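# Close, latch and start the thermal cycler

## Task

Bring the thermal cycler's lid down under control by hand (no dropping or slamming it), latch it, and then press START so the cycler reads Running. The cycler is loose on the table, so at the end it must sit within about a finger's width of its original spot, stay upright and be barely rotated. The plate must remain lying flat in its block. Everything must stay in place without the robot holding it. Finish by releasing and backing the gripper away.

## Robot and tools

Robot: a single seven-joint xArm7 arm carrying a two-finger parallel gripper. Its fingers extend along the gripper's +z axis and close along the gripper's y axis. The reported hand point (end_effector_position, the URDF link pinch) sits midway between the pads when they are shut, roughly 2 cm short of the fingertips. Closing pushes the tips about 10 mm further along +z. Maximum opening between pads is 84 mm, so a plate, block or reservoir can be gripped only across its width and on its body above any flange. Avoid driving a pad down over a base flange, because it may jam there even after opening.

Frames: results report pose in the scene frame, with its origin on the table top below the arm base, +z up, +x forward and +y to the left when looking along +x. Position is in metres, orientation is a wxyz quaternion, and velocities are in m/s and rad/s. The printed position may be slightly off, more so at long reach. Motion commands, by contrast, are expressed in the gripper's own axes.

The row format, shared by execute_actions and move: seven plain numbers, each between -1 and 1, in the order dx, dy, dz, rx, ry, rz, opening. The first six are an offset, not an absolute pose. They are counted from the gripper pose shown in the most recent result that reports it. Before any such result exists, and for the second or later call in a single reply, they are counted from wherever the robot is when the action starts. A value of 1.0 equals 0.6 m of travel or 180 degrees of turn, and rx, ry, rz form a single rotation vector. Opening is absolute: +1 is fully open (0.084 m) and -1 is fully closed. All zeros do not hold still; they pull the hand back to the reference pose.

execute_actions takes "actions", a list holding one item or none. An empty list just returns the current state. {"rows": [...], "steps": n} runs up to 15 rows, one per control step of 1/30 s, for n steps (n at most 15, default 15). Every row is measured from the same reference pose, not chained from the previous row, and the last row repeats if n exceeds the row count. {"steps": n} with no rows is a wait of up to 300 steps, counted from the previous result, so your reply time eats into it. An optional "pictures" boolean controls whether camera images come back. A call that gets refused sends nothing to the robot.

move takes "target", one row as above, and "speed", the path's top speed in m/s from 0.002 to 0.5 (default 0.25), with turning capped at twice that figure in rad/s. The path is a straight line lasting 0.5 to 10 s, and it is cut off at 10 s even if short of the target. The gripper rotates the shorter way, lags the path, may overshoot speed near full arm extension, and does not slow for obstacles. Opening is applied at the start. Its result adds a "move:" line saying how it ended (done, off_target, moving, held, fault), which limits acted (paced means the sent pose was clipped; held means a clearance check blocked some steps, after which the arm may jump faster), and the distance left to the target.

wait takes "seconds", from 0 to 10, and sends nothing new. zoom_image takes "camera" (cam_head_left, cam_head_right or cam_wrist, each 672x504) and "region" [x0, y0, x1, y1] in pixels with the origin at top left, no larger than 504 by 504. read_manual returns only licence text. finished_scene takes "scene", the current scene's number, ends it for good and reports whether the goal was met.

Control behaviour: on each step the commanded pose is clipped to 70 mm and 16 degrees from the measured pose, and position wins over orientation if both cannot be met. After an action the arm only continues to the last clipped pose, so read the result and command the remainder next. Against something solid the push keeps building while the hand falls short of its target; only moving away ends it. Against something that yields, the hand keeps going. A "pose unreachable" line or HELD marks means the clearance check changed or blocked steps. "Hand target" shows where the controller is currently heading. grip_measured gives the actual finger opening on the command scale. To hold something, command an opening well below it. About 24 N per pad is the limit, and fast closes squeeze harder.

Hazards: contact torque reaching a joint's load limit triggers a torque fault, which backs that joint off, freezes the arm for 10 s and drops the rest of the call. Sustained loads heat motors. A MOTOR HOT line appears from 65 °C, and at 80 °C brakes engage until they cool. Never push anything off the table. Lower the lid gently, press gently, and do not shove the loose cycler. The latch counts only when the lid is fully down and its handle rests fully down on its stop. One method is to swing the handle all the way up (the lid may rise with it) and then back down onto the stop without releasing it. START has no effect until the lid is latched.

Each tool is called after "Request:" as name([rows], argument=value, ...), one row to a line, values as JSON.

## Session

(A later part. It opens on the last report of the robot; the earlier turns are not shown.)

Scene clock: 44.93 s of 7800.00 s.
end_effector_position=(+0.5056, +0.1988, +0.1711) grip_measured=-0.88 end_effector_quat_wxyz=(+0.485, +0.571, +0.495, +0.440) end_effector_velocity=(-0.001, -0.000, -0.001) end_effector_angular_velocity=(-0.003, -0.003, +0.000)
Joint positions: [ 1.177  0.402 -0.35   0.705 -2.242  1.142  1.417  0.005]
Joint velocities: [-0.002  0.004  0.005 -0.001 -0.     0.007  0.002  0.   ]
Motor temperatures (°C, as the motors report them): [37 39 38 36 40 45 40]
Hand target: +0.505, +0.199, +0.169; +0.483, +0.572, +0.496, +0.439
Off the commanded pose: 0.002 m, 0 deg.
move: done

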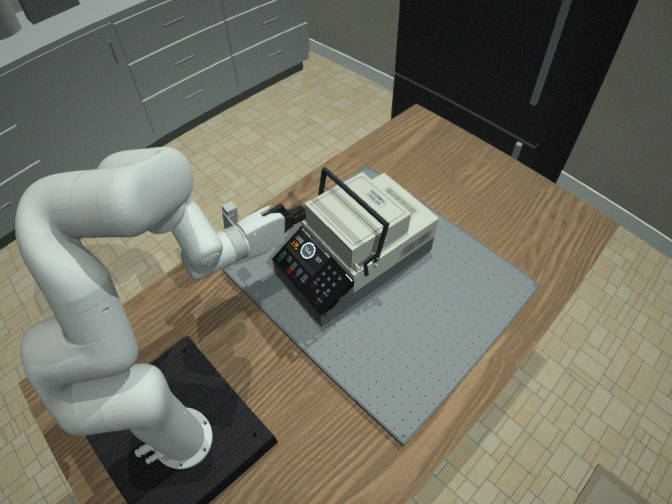

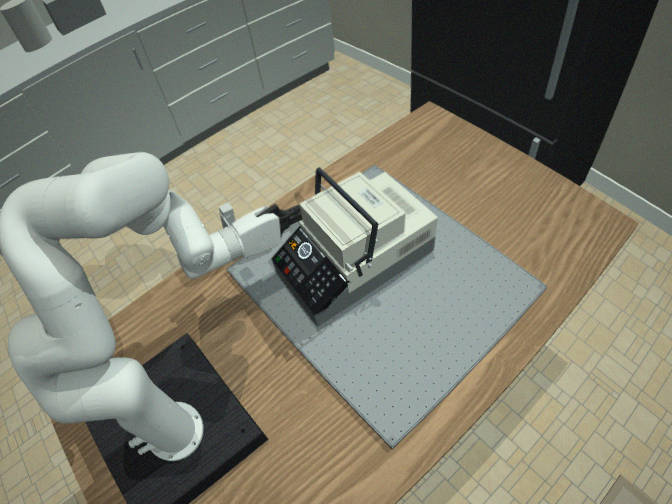

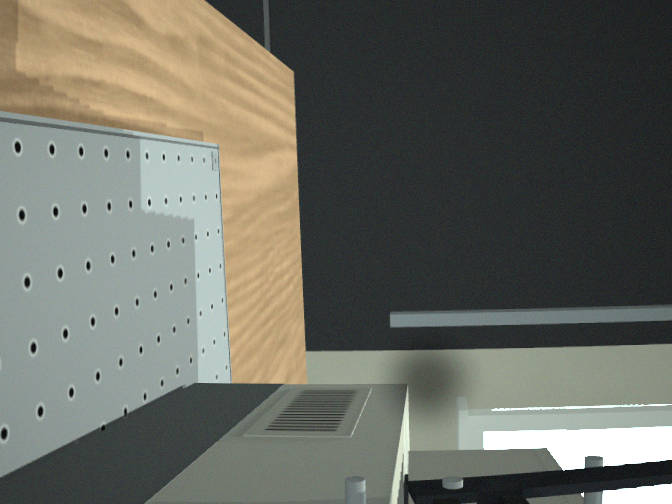

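Request:
move(target=[0,0,-0.012,0,0,0,-1], speed=0.01)

Request:
zoom_image(camera="cam_head_right", region=[250,110,470,340])

Scene clock: 46.87 s of 7800.00 s.
end_effector_position=(+0.4985, +0.1996, +0.1719) grip_measured=-1.00 end_effector_quat_wxyz=(+0.485, +0.571, +0.495, +0.440) end_effector_velocity=(+0.000, -0.002, +0.001) end_effector_angular_velocity=(+0.001, -0.003, -0.004)
Joint positions: [ 1.185  0.388 -0.342  0.686 -2.23   1.154  1.413  0.   ]
Joint velocities: [ 0.    -0.004 -0.002 -0.003  0.002  0.003 -0.001  0.   ]
Motor temperatures (°C, as the motors report them): [37 39 38 35 40 45 40]
Hand target: +0.499, +0.200, +0.172; +0.485, +0.571, +0.495, +0.440
Off the commanded pose: 0.000 m, 0 deg.
move: done

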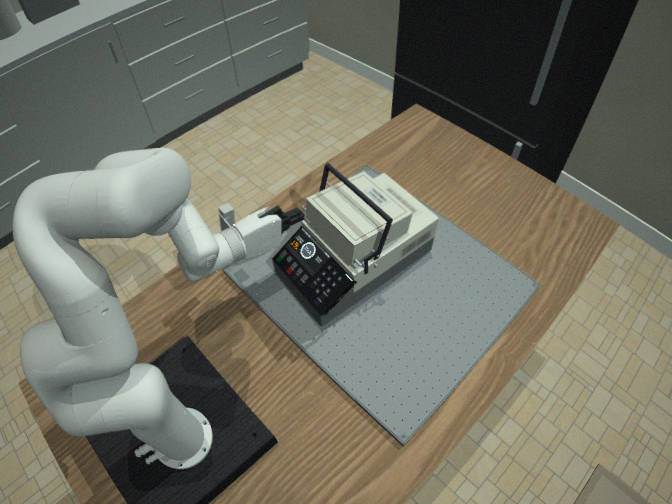

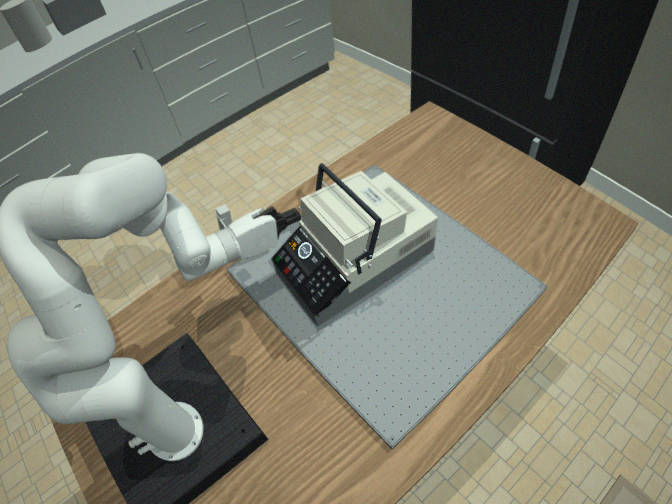

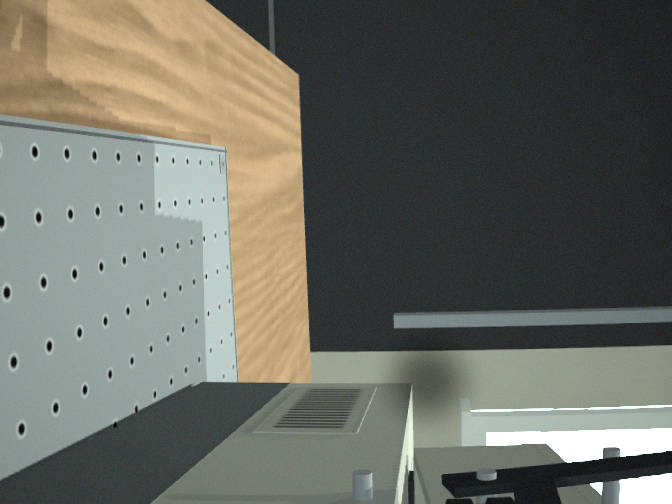

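Region (250, 110, 470, 340) of cam_head_right's 672x504 image, scaled by 2.191, with more detail than that image has; it fills the left 482 columns of this view, and the rest is white.

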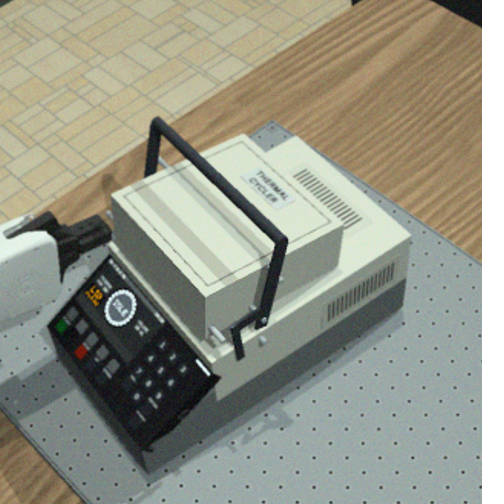

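Request:
move(target=[0,0.32,-0.04,0,0,0,-1], speed=0.2)

Request:
move(target=[-0.05,0.03,0.08,0.27,0,0,-1], speed=0.2)

Scene clock: 50.10 s of 7800.00 s.
end_effector_position=(+0.5012, +0.1948, +0.3649) grip_measured=-1.00 end_effector_quat_wxyz=(+0.484, +0.571, +0.496, +0.440) end_effector_velocity=(+0.001, -0.001, +0.006) end_effector_angular_velocity=(+0.004, -0.002, -0.005)
Joint positions: [ 1.177 -0.209 -0.386  0.65  -2.114  0.963  0.83   0.   ]
Joint velocities: [-0.001 -0.01   0.001  0.005  0.01  -0.001 -0.014  0.   ]
Motor temperatures (°C, as the motors report them): [37 39 38 36 40 45 40]
Hand target: +0.501, +0.195, +0.366; +0.484, +0.571, +0.495, +0.441
Off the commanded pose: 0.001 m, 0 deg.
move: done

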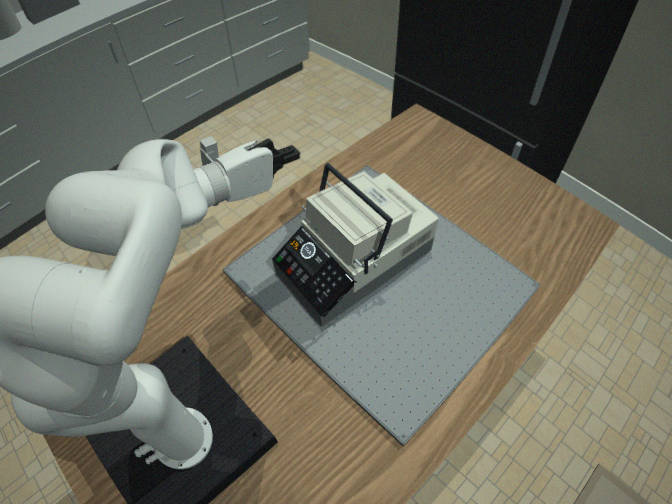

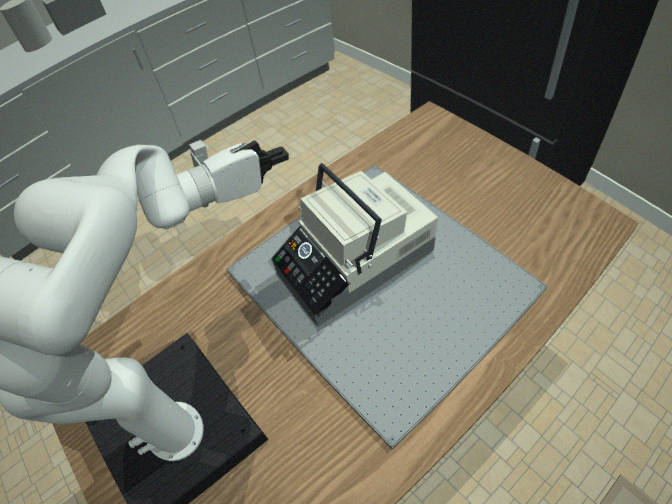

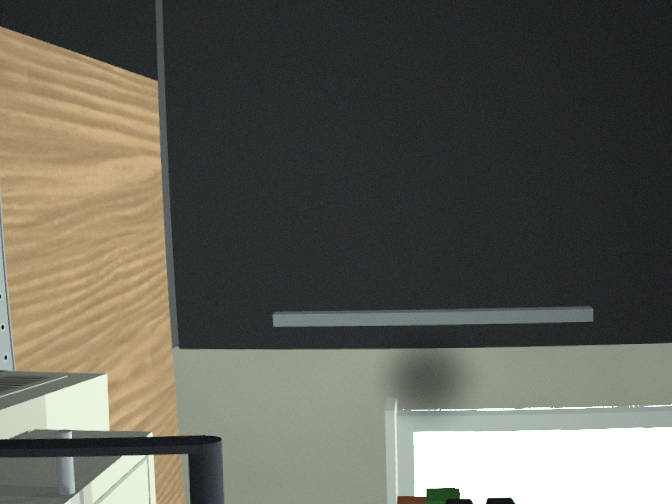

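Scene clock: 52.73 s of 7800.00 s.
end_effector_position=(+0.5474, +0.1592, +0.3760) grip_measured=-1.00 end_effector_quat_wxyz=(+0.207, +0.719, +0.633, +0.200) end_effector_velocity=(+0.001, -0.002, +0.001) end_effector_angular_velocity=(+0.001, +0.009, -0.001)
Joint positions: [ 1.266 -0.125 -0.728  1.074 -0.568  0.685 -0.715  0.   ]
Joint velocities: [ 0.002  0.003 -0.005  0.009  0.019  0.01  -0.018  0.   ]
Motor temperatures (°C, as the motors report them): [37 39 38 36 40 45 40]
Hand target: +0.548, +0.159, +0.376; +0.206, +0.719, +0.633, +0.200
Off the commanded pose: 0.001 m, 0 deg.
move: done

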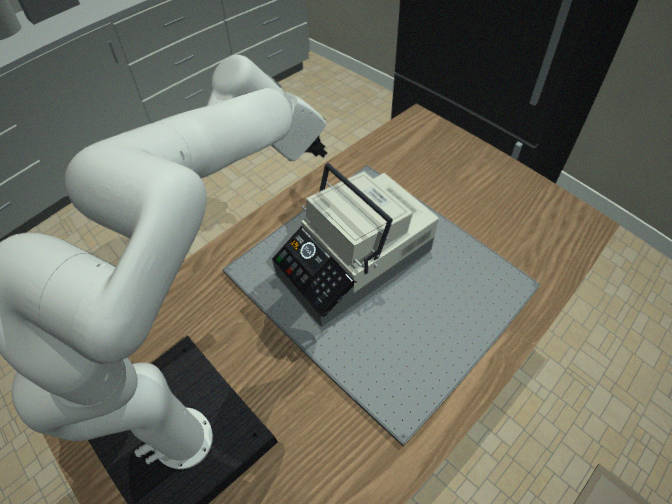

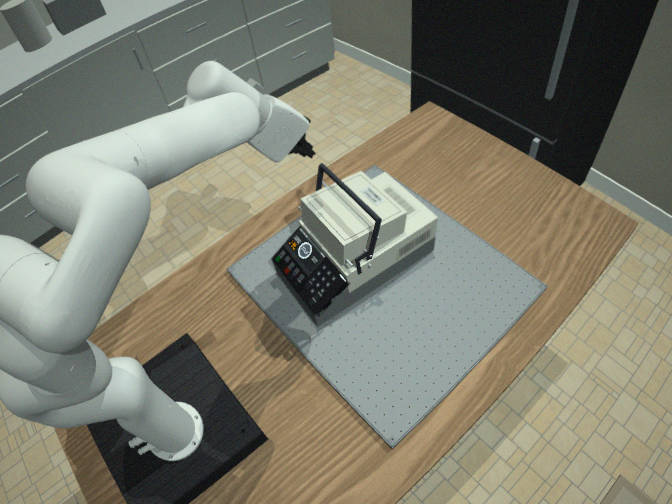

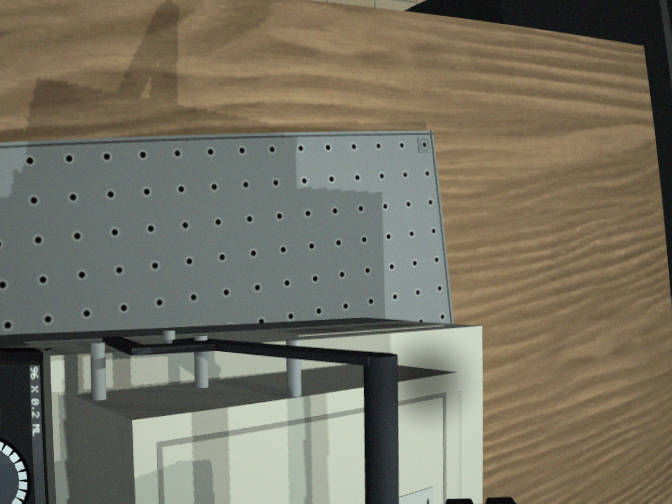

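Request:
move(target=[0,0.025,0.165,0,0,0,-1], speed=0.08)

Request:
move(target=[0,-0.08,0.01,0,0,0,-1], speed=0.025)

Scene clock: 55.50 s of 7800.00 s.
end_effector_position=(+0.6142, +0.1529, +0.3017) grip_measured=-1.00 end_effector_quat_wxyz=(+0.207, +0.719, +0.633, +0.200) end_effector_velocity=(+0.001, -0.000, -0.002) end_effector_angular_velocity=(+0.001, +0.004, +0.001)
Joint positions: [ 1.15   0.231 -0.756  1.153 -0.179  0.421 -0.994  0.   ]
Joint velocities: [-0.009  0.006  0.007  0.003  0.014 -0.001 -0.012  0.   ]
Motor temperatures (°C, as the motors report them): [37 39 38 36 40 45 40]
Hand target: +0.614, +0.153, +0.301; +0.207, +0.719, +0.633, +0.200
Off the commanded pose: 0.000 m, 0 deg.
move: done

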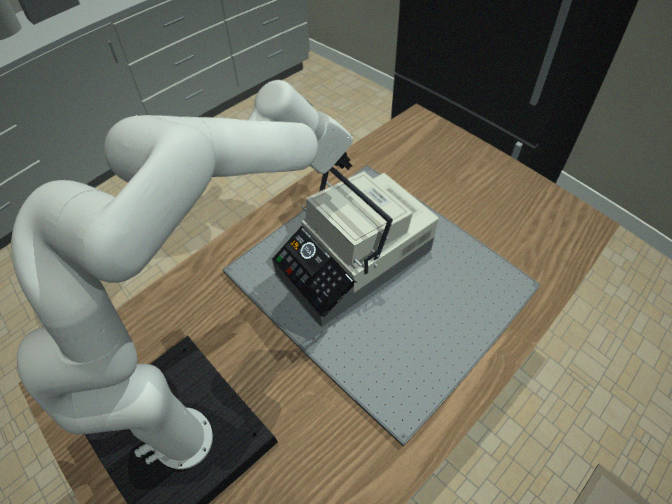

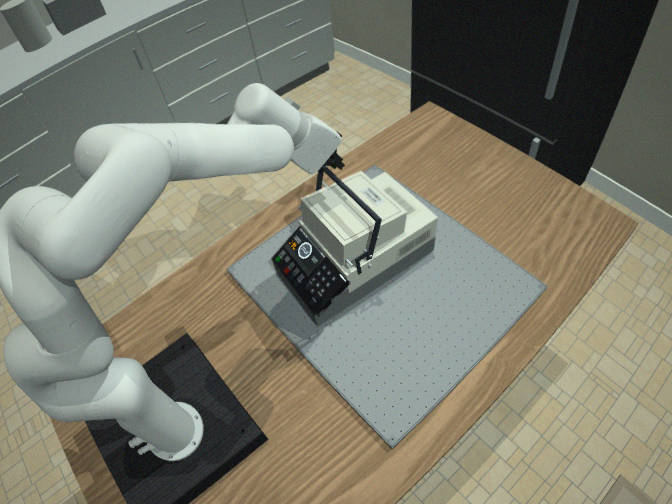

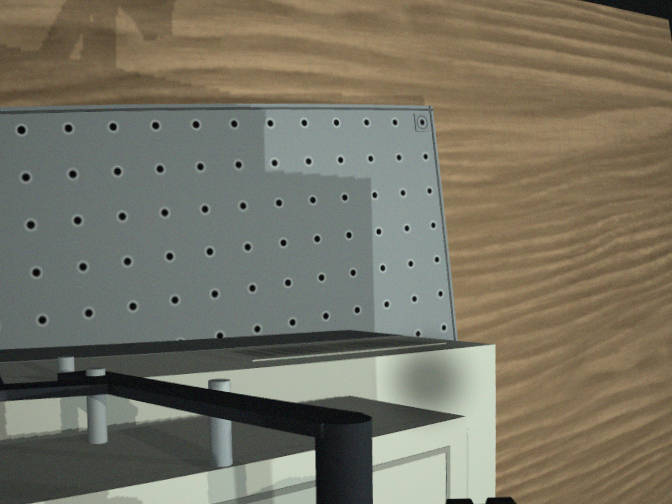

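Scene clock: 57.83 s of 7800.00 s.
end_effector_position=(+0.5773, +0.1577, +0.2694) grip_measured=-1.00 end_effector_quat_wxyz=(+0.207, +0.719, +0.633, +0.199) end_effector_velocity=(+0.002, -0.000, +0.004) end_effector_angular_velocity=(+0.006, -0.008, -0.002)
Joint positions: [ 1.253  0.171 -0.828  0.992 -0.355  0.335 -0.817  0.   ]
Joint velocities: [ 0.001 -0.004 -0.004  0.002 -0.002 -0.004  0.003  0.   ]
Motor temperatures (°C, as the motors report them): [37 39 38 36 40 45 40]
Hand target: +0.578, +0.158, +0.270; +0.207, +0.719, +0.633, +0.200
Off the commanded pose: 0.001 m, 0 deg.
move: done

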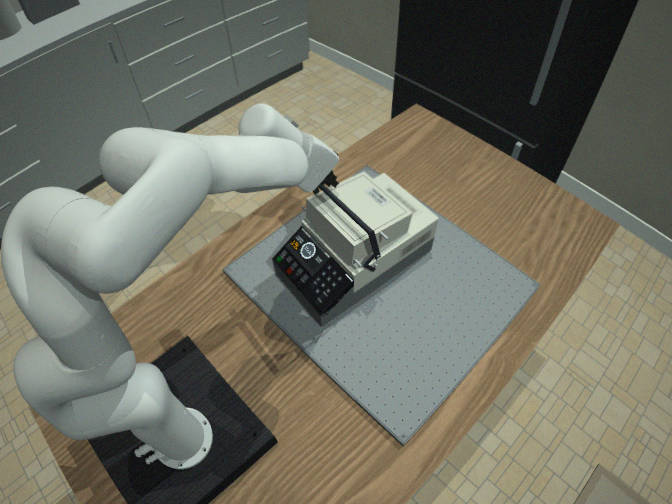

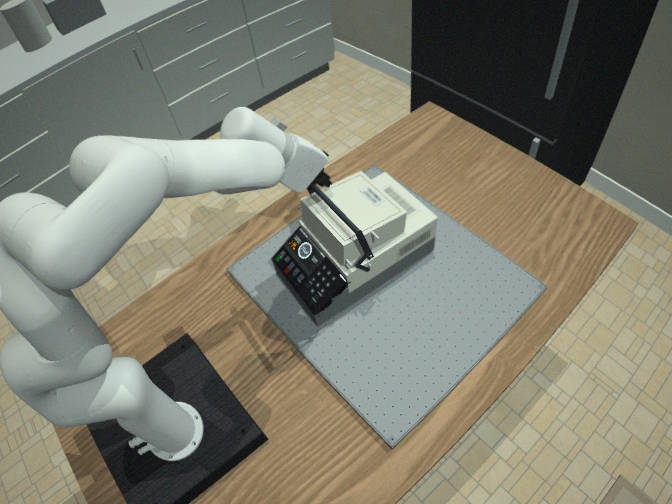

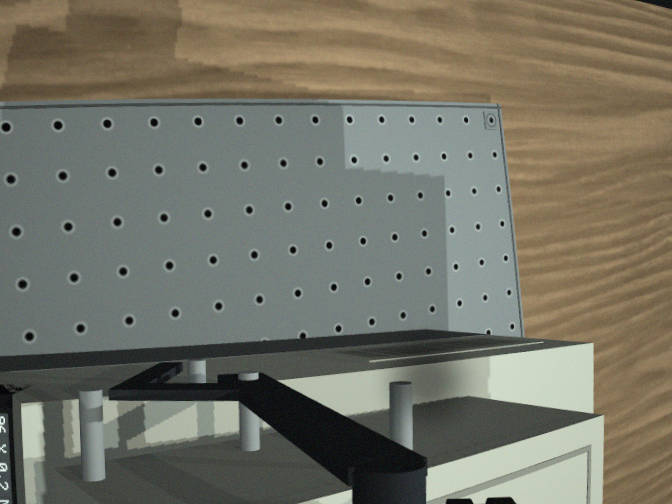

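Request:
move(target=[0,-0.065,-0.005,0,0,0,-1], speed=0.025)

Scene clock: 60.47 s of 7800.00 s.
end_effector_position=(+0.5436, +0.1621, +0.2507) grip_measured=-1.00 end_effector_quat_wxyz=(+0.207, +0.719, +0.633, +0.199) end_effector_velocity=(-0.001, +0.001, -0.000) end_effector_angular_velocity=(+0.000, -0.002, +0.000)
Joint positions: [ 1.346  0.098 -0.897  0.88  -0.58   0.306 -0.605  0.   ]
Joint velocities: [ 0.004 -0.003 -0.003 -0.003 -0.012 -0.001  0.012  0.   ]
Motor temperatures (°C, as the motors report them): [37 39 38 36 40 45 40]
Hand target: +0.543, +0.162, +0.251; +0.207, +0.719, +0.633, +0.199
Off the commanded pose: 0.000 m, 0 deg.
move: done

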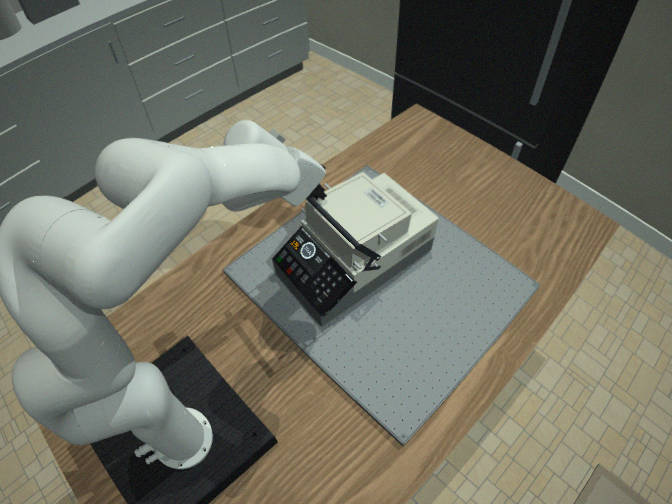

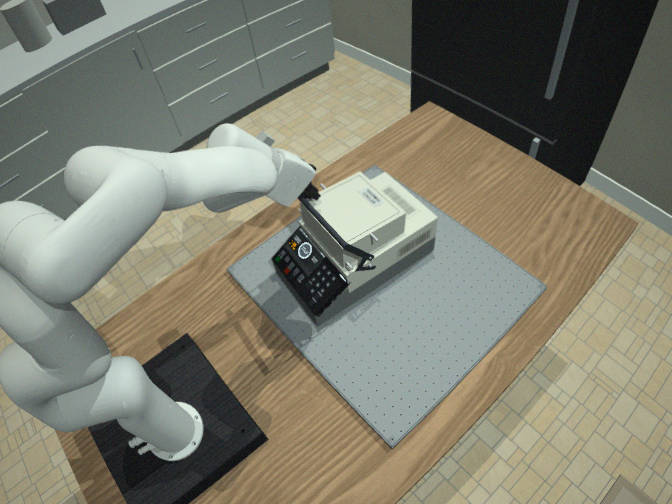

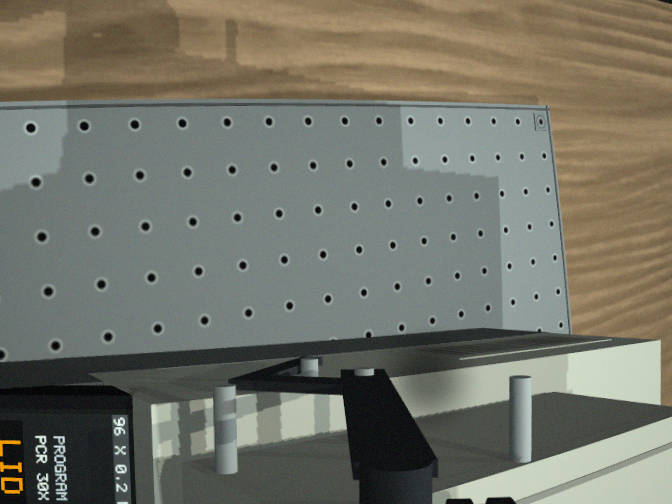

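Request:
move(target=[0,-0.055,-0.022,-0.14,0,0,-1], speed=0.03)

Scene clock: 68.60 s of 7800.00 s.
end_effector_position=(+0.5086, +0.1664, +0.2432) grip_measured=-1.00 end_effector_quat_wxyz=(+0.359, +0.657, +0.575, +0.330) end_effector_velocity=(-0.000, -0.001, -0.000) end_effector_angular_velocity=(-0.001, -0.007, -0.001)
Joint positions: [ 1.541 -0.028 -0.975  0.728 -2.011  0.527  0.781  0.   ]
Joint velocities: [ 0.001 -0.002  0.001 -0.004 -0.012  0.01   0.013  0.   ]
Motor temperatures (°C, as the motors report them): [37 39 38 36 40 45 40]
Hand target: +0.509, +0.166, +0.243; +0.359, +0.657, +0.575, +0.331
Off the commanded pose: 0.001 m, 0 deg.
move: done

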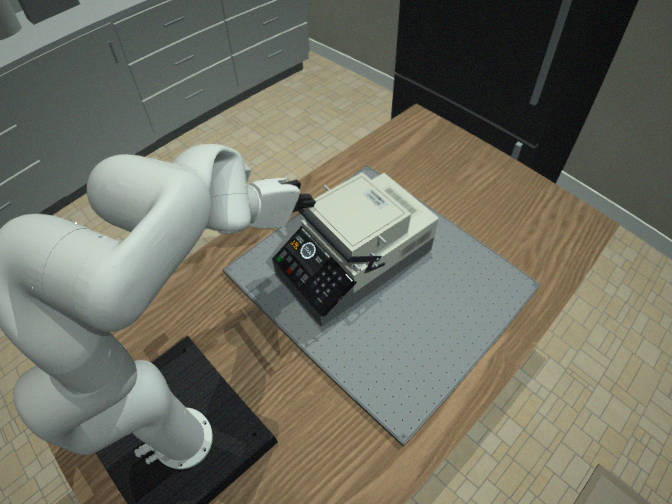

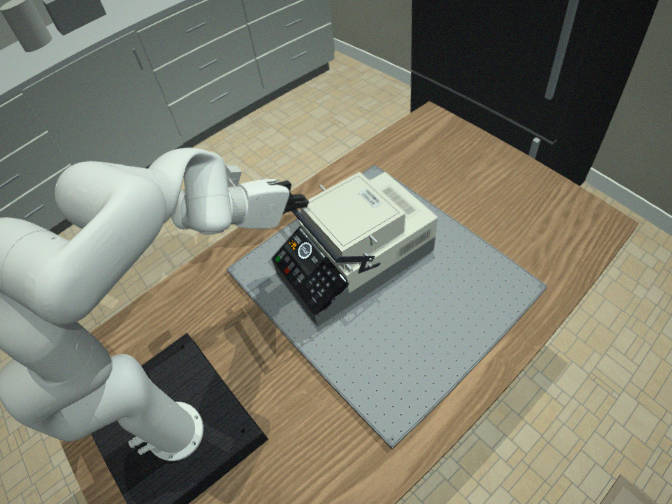

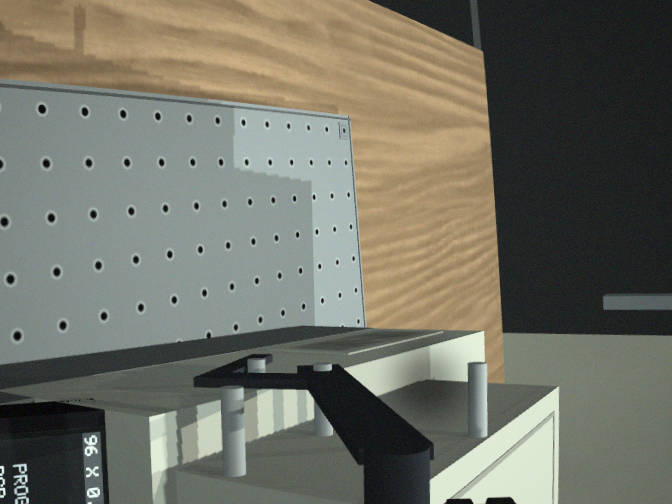

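Request:
move(target=[0,-0.05,-0.015,-0.045,0,0,-1], speed=0.025)

Request:
move(target=[0,-0.04,0,0,0,0,-1], speed=0.02)

Scene clock: 72.77 s of 7800.00 s.
end_effector_position=(+0.4854, +0.1695, +0.2222) grip_measured=-1.00 end_effector_quat_wxyz=(+0.404, +0.630, +0.550, +0.370) end_effector_velocity=(-0.000, -0.000, +0.000) end_effector_angular_velocity=(+0.001, -0.008, -0.002)
Joint positions: [ 1.594  0.006 -0.922  0.612 -2.182  0.748  1.056  0.   ]
Joint velocities: [ 0.002  0.002  0.002 -0.003 -0.004  0.01   0.01   0.   ]
Motor temperatures (°C, as the motors report them): [37 39 38 36 40 45 40]
Hand target: +0.485, +0.169, +0.222; +0.404, +0.630, +0.550, +0.370
Off the commanded pose: 0.000 m, 0 deg.
move: done

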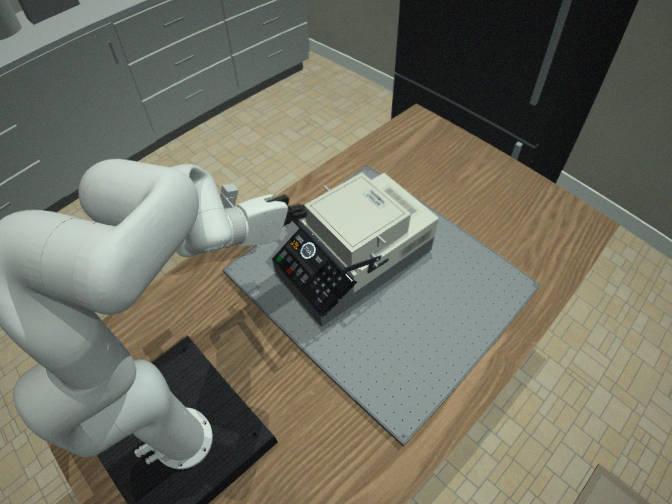

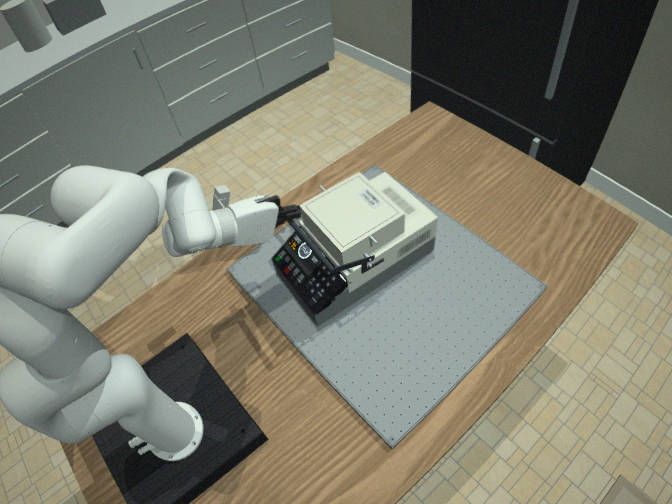

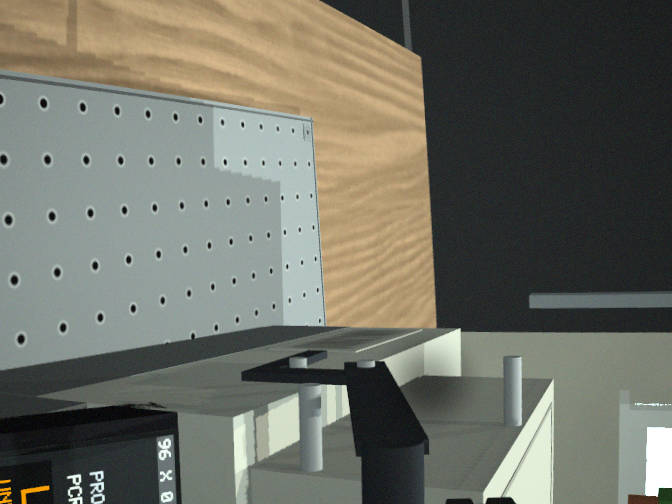

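Scene clock: 74.20 s of 7800.00 s.
end_effector_position=(+0.4791, +0.1715, +0.2043) grip_measured=-1.00 end_effector_quat_wxyz=(+0.406, +0.630, +0.547, +0.373) end_effector_velocity=(-0.000, +0.000, -0.001) end_effector_angular_velocity=(-0.006, -0.010, -0.001)
Joint positions: [ 1.602  0.081 -0.907  0.603 -2.204  0.76   1.16   0.   ]
Joint velocities: [ 0.002  0.012  0.005 -0.002 -0.001  0.013  0.012  0.   ]
Motor temperatures (°C, as the motors report them): [37 39 38 36 40 45 40]
Hand target: +0.476, +0.171, +0.200; +0.404, +0.630, +0.550, +0.369
Off the commanded pose: 0.005 m, 1 deg.
move: off_target

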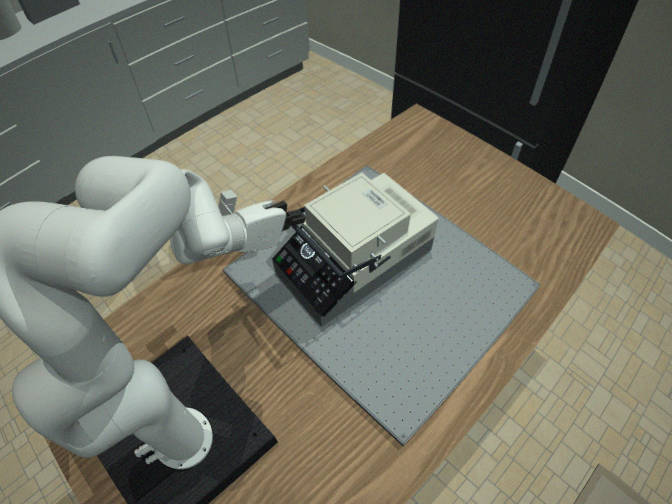

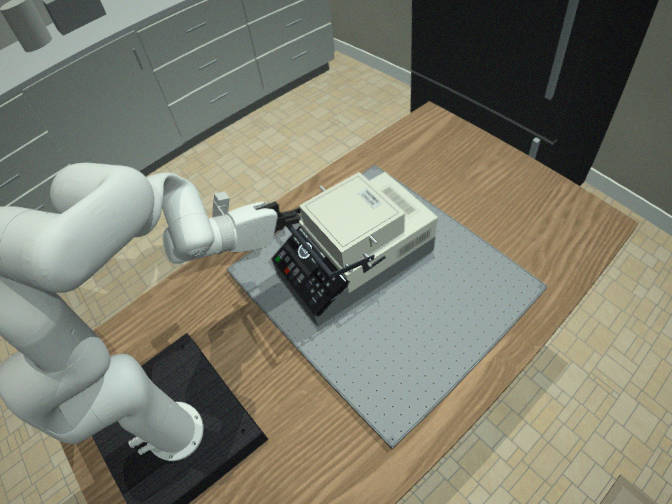

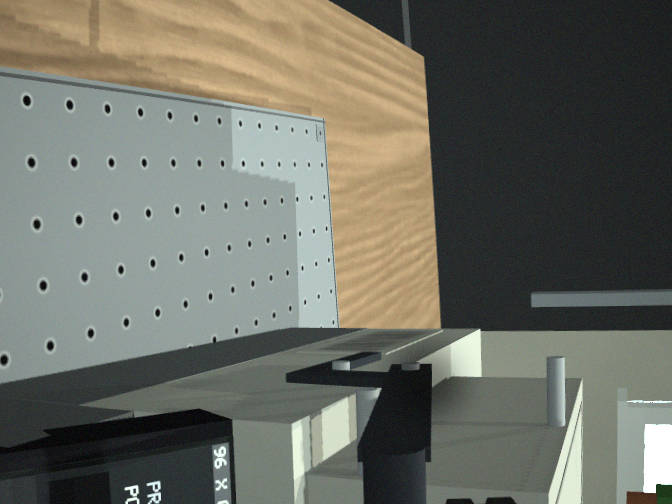

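Request:
move(target=[0,0.04,-0.2,0,0,0,-1], speed=0.15)

Request:
move(target=[0,-0.05,0,0.13,0,0,-1])

Scene clock: 76.67 s of 7800.00 s.
end_effector_position=(+0.3787, +0.1820, +0.2732) grip_measured=-1.00 end_effector_quat_wxyz=(+0.406, +0.630, +0.547, +0.373) end_effector_velocity=(-0.003, -0.000, +0.000) end_effector_angular_velocity=(-0.001, +0.003, +0.002)
Joint positions: [ 1.632 -0.531 -0.643  0.314 -1.874  1.156  0.713  0.   ]
Joint velocities: [-0.    -0.01   0.007 -0.006  0.008  0.004 -0.007  0.   ]
Motor temperatures (°C, as the motors report them): [37 39 38 36 40 45 40]
Hand target: +0.378, +0.182, +0.273; +0.406, +0.630, +0.547, +0.373
Off the commanded pose: 0.000 m, 0 deg.
move: done

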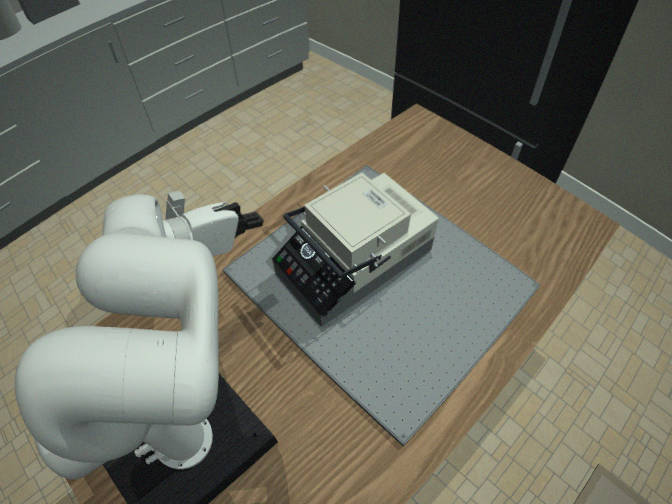

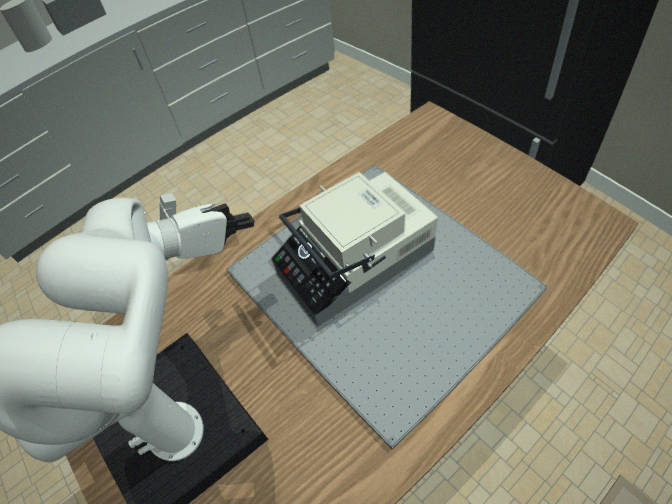

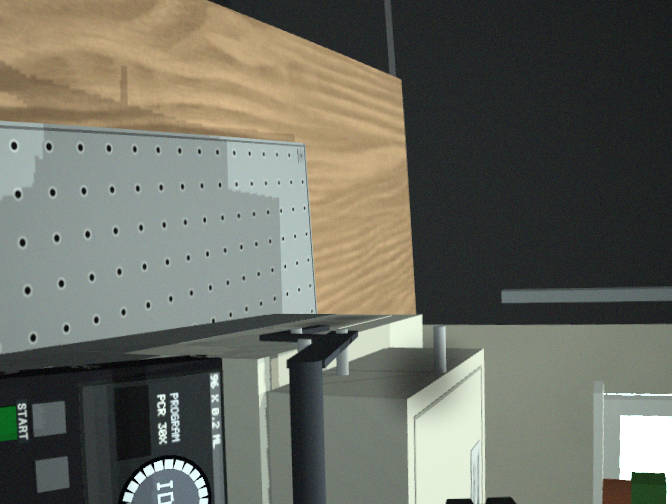

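Scene clock: 77.93 s of 7800.00 s.
end_effector_position=(+0.3672, +0.1844, +0.2459) grip_measured=-1.00 end_effector_quat_wxyz=(+0.270, +0.699, +0.611, +0.255) end_effector_velocity=(+0.000, -0.000, -0.000) end_effector_angular_velocity=(-0.001, +0.010, -0.001)
Joint positions: [ 1.653 -0.618 -0.79   0.411 -1.519  0.943  0.322  0.   ]
Joint velocities: [ 0.002  0.    -0.004  0.005  0.012 -0.002 -0.012  0.   ]
Motor temperatures (°C, as the motors report them): [37 39 38 36 40 45 40]
Hand target: +0.367, +0.184, +0.246; +0.270, +0.699, +0.611, +0.255
Off the commanded pose: 0.000 m, 0 deg.
move: done

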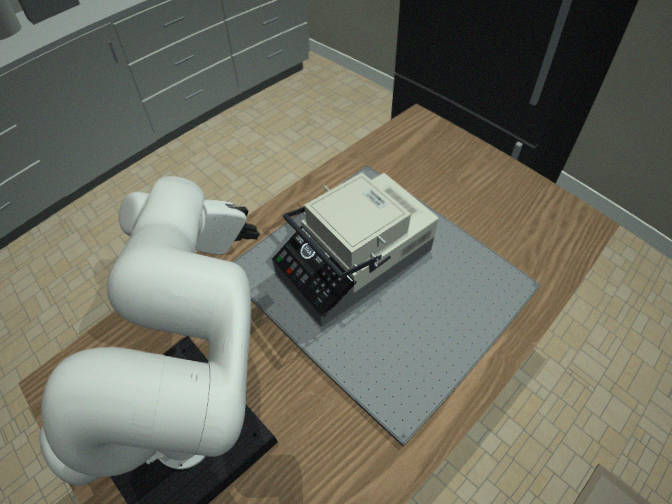

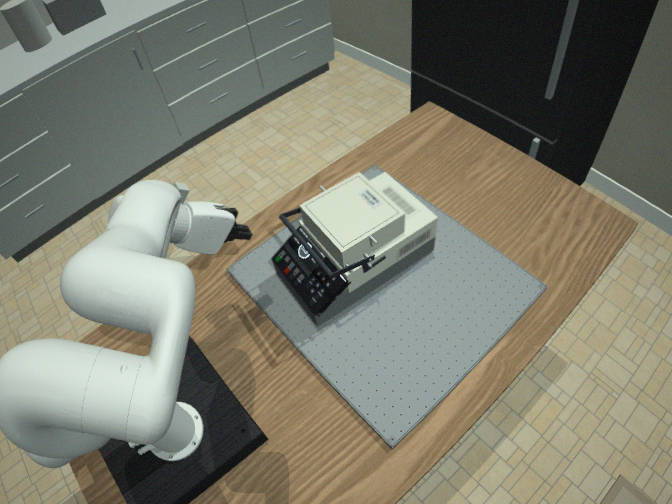

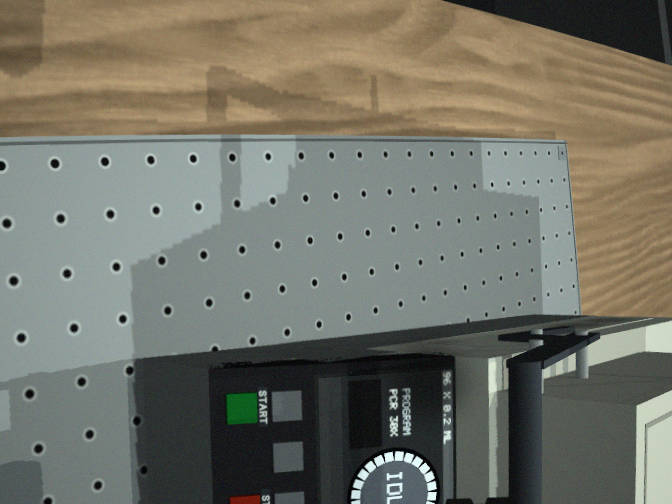

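Request:
move(target=[0.01,-0.118,0.15,0,0,0,-1], speed=0.12)

Scene clock: 80.53 s of 7800.00 s.
end_effector_position=(+0.3792, +0.1921, +0.1321) grip_measured=-1.00 end_effector_quat_wxyz=(+0.270, +0.699, +0.611, +0.255) end_effector_velocity=(+0.001, +0.001, -0.001) end_effector_angular_velocity=(+0.002, -0.003, +0.002)
Joint positions: [ 1.846  0.027 -1.11   0.504 -1.877  0.481  0.919  0.   ]
Joint velocities: [-0.002  0.02   0.001  0.006 -0.015 -0.014  0.024  0.   ]
Motor temperatures (°C, as the motors report them): [37 38 38 36 40 45 40]
Hand target: +0.379, +0.192, +0.132; +0.270, +0.699, +0.611, +0.255
Off the commanded pose: 0.000 m, 0 deg.
move: done

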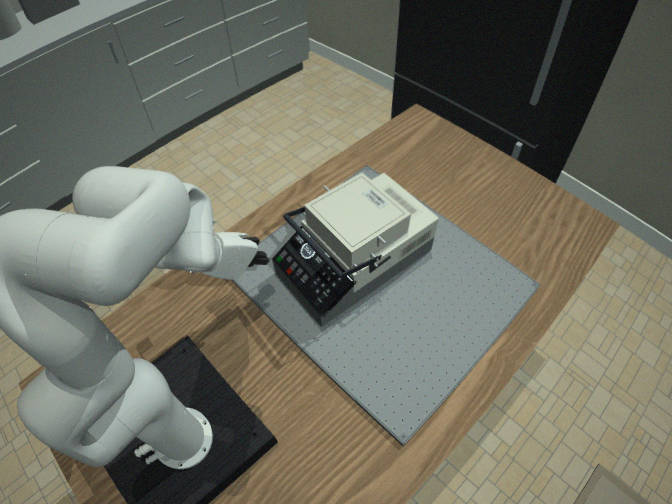

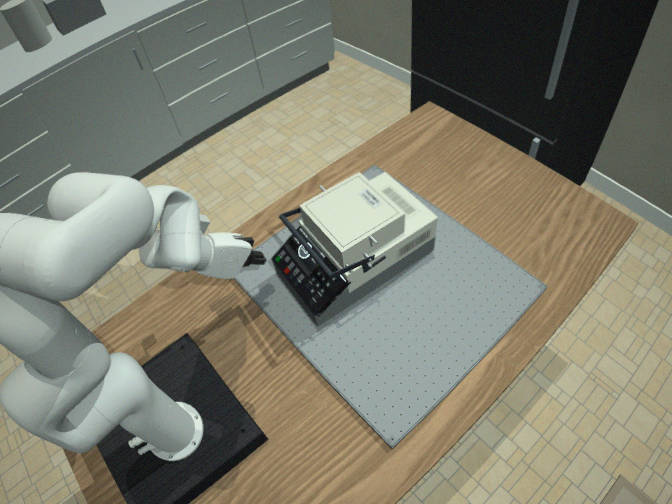

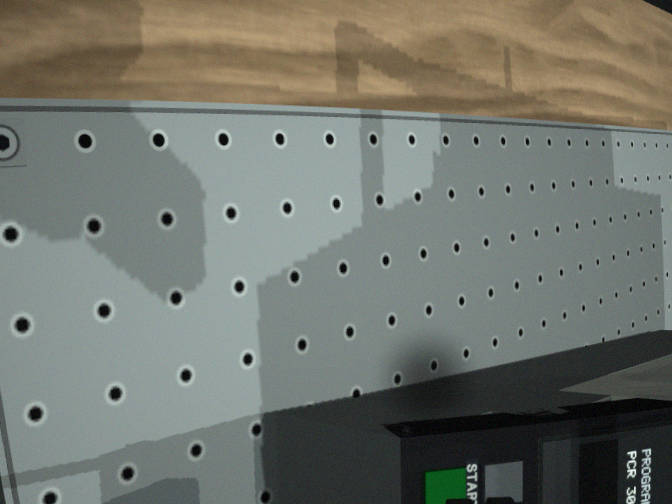

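Request:
move(target=[0,-0.005,0.066,0,0,0,-1], speed=0.02)

Scene clock: 84.03 s of 7800.00 s.
end_effector_position=(+0.4040, +0.1899, +0.1012) grip_measured=-1.00 end_effector_quat_wxyz=(+0.270, +0.699, +0.611, +0.255) end_effector_velocity=(+0.001, +0.000, -0.001) end_effector_angular_velocity=(+0.003, +0.000, +0.001)
Joint positions: [ 1.687  0.331 -0.995  0.645 -2.092  0.279  1.255  0.   ]
Joint velocities: [-0.013  0.006  0.012  0.005 -0.018 -0.003  0.021  0.   ]
Motor temperatures (°C, as the motors report them): [37 38 38 36 40 45 40]
Hand target: +0.404, +0.190, +0.101; +0.270, +0.699, +0.611, +0.255
Off the commanded pose: 0.000 m, 0 deg.
move: done

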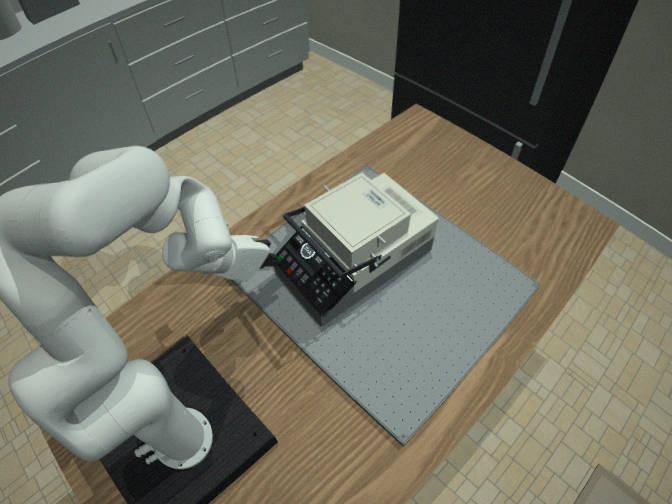

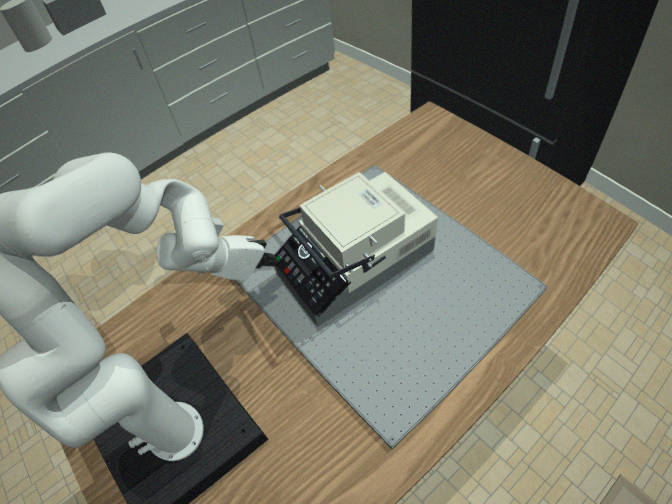

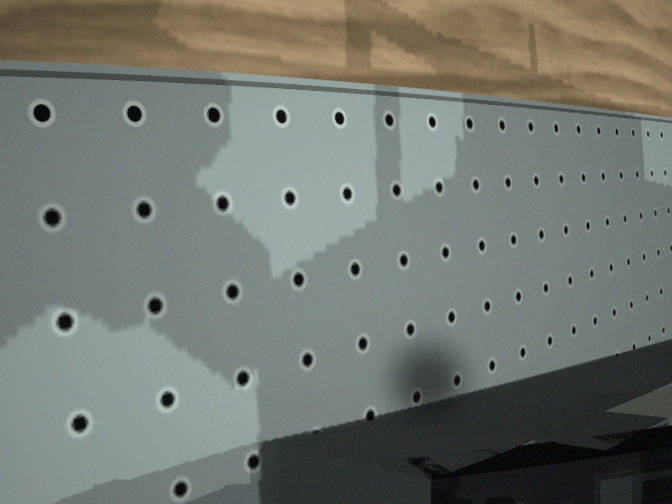

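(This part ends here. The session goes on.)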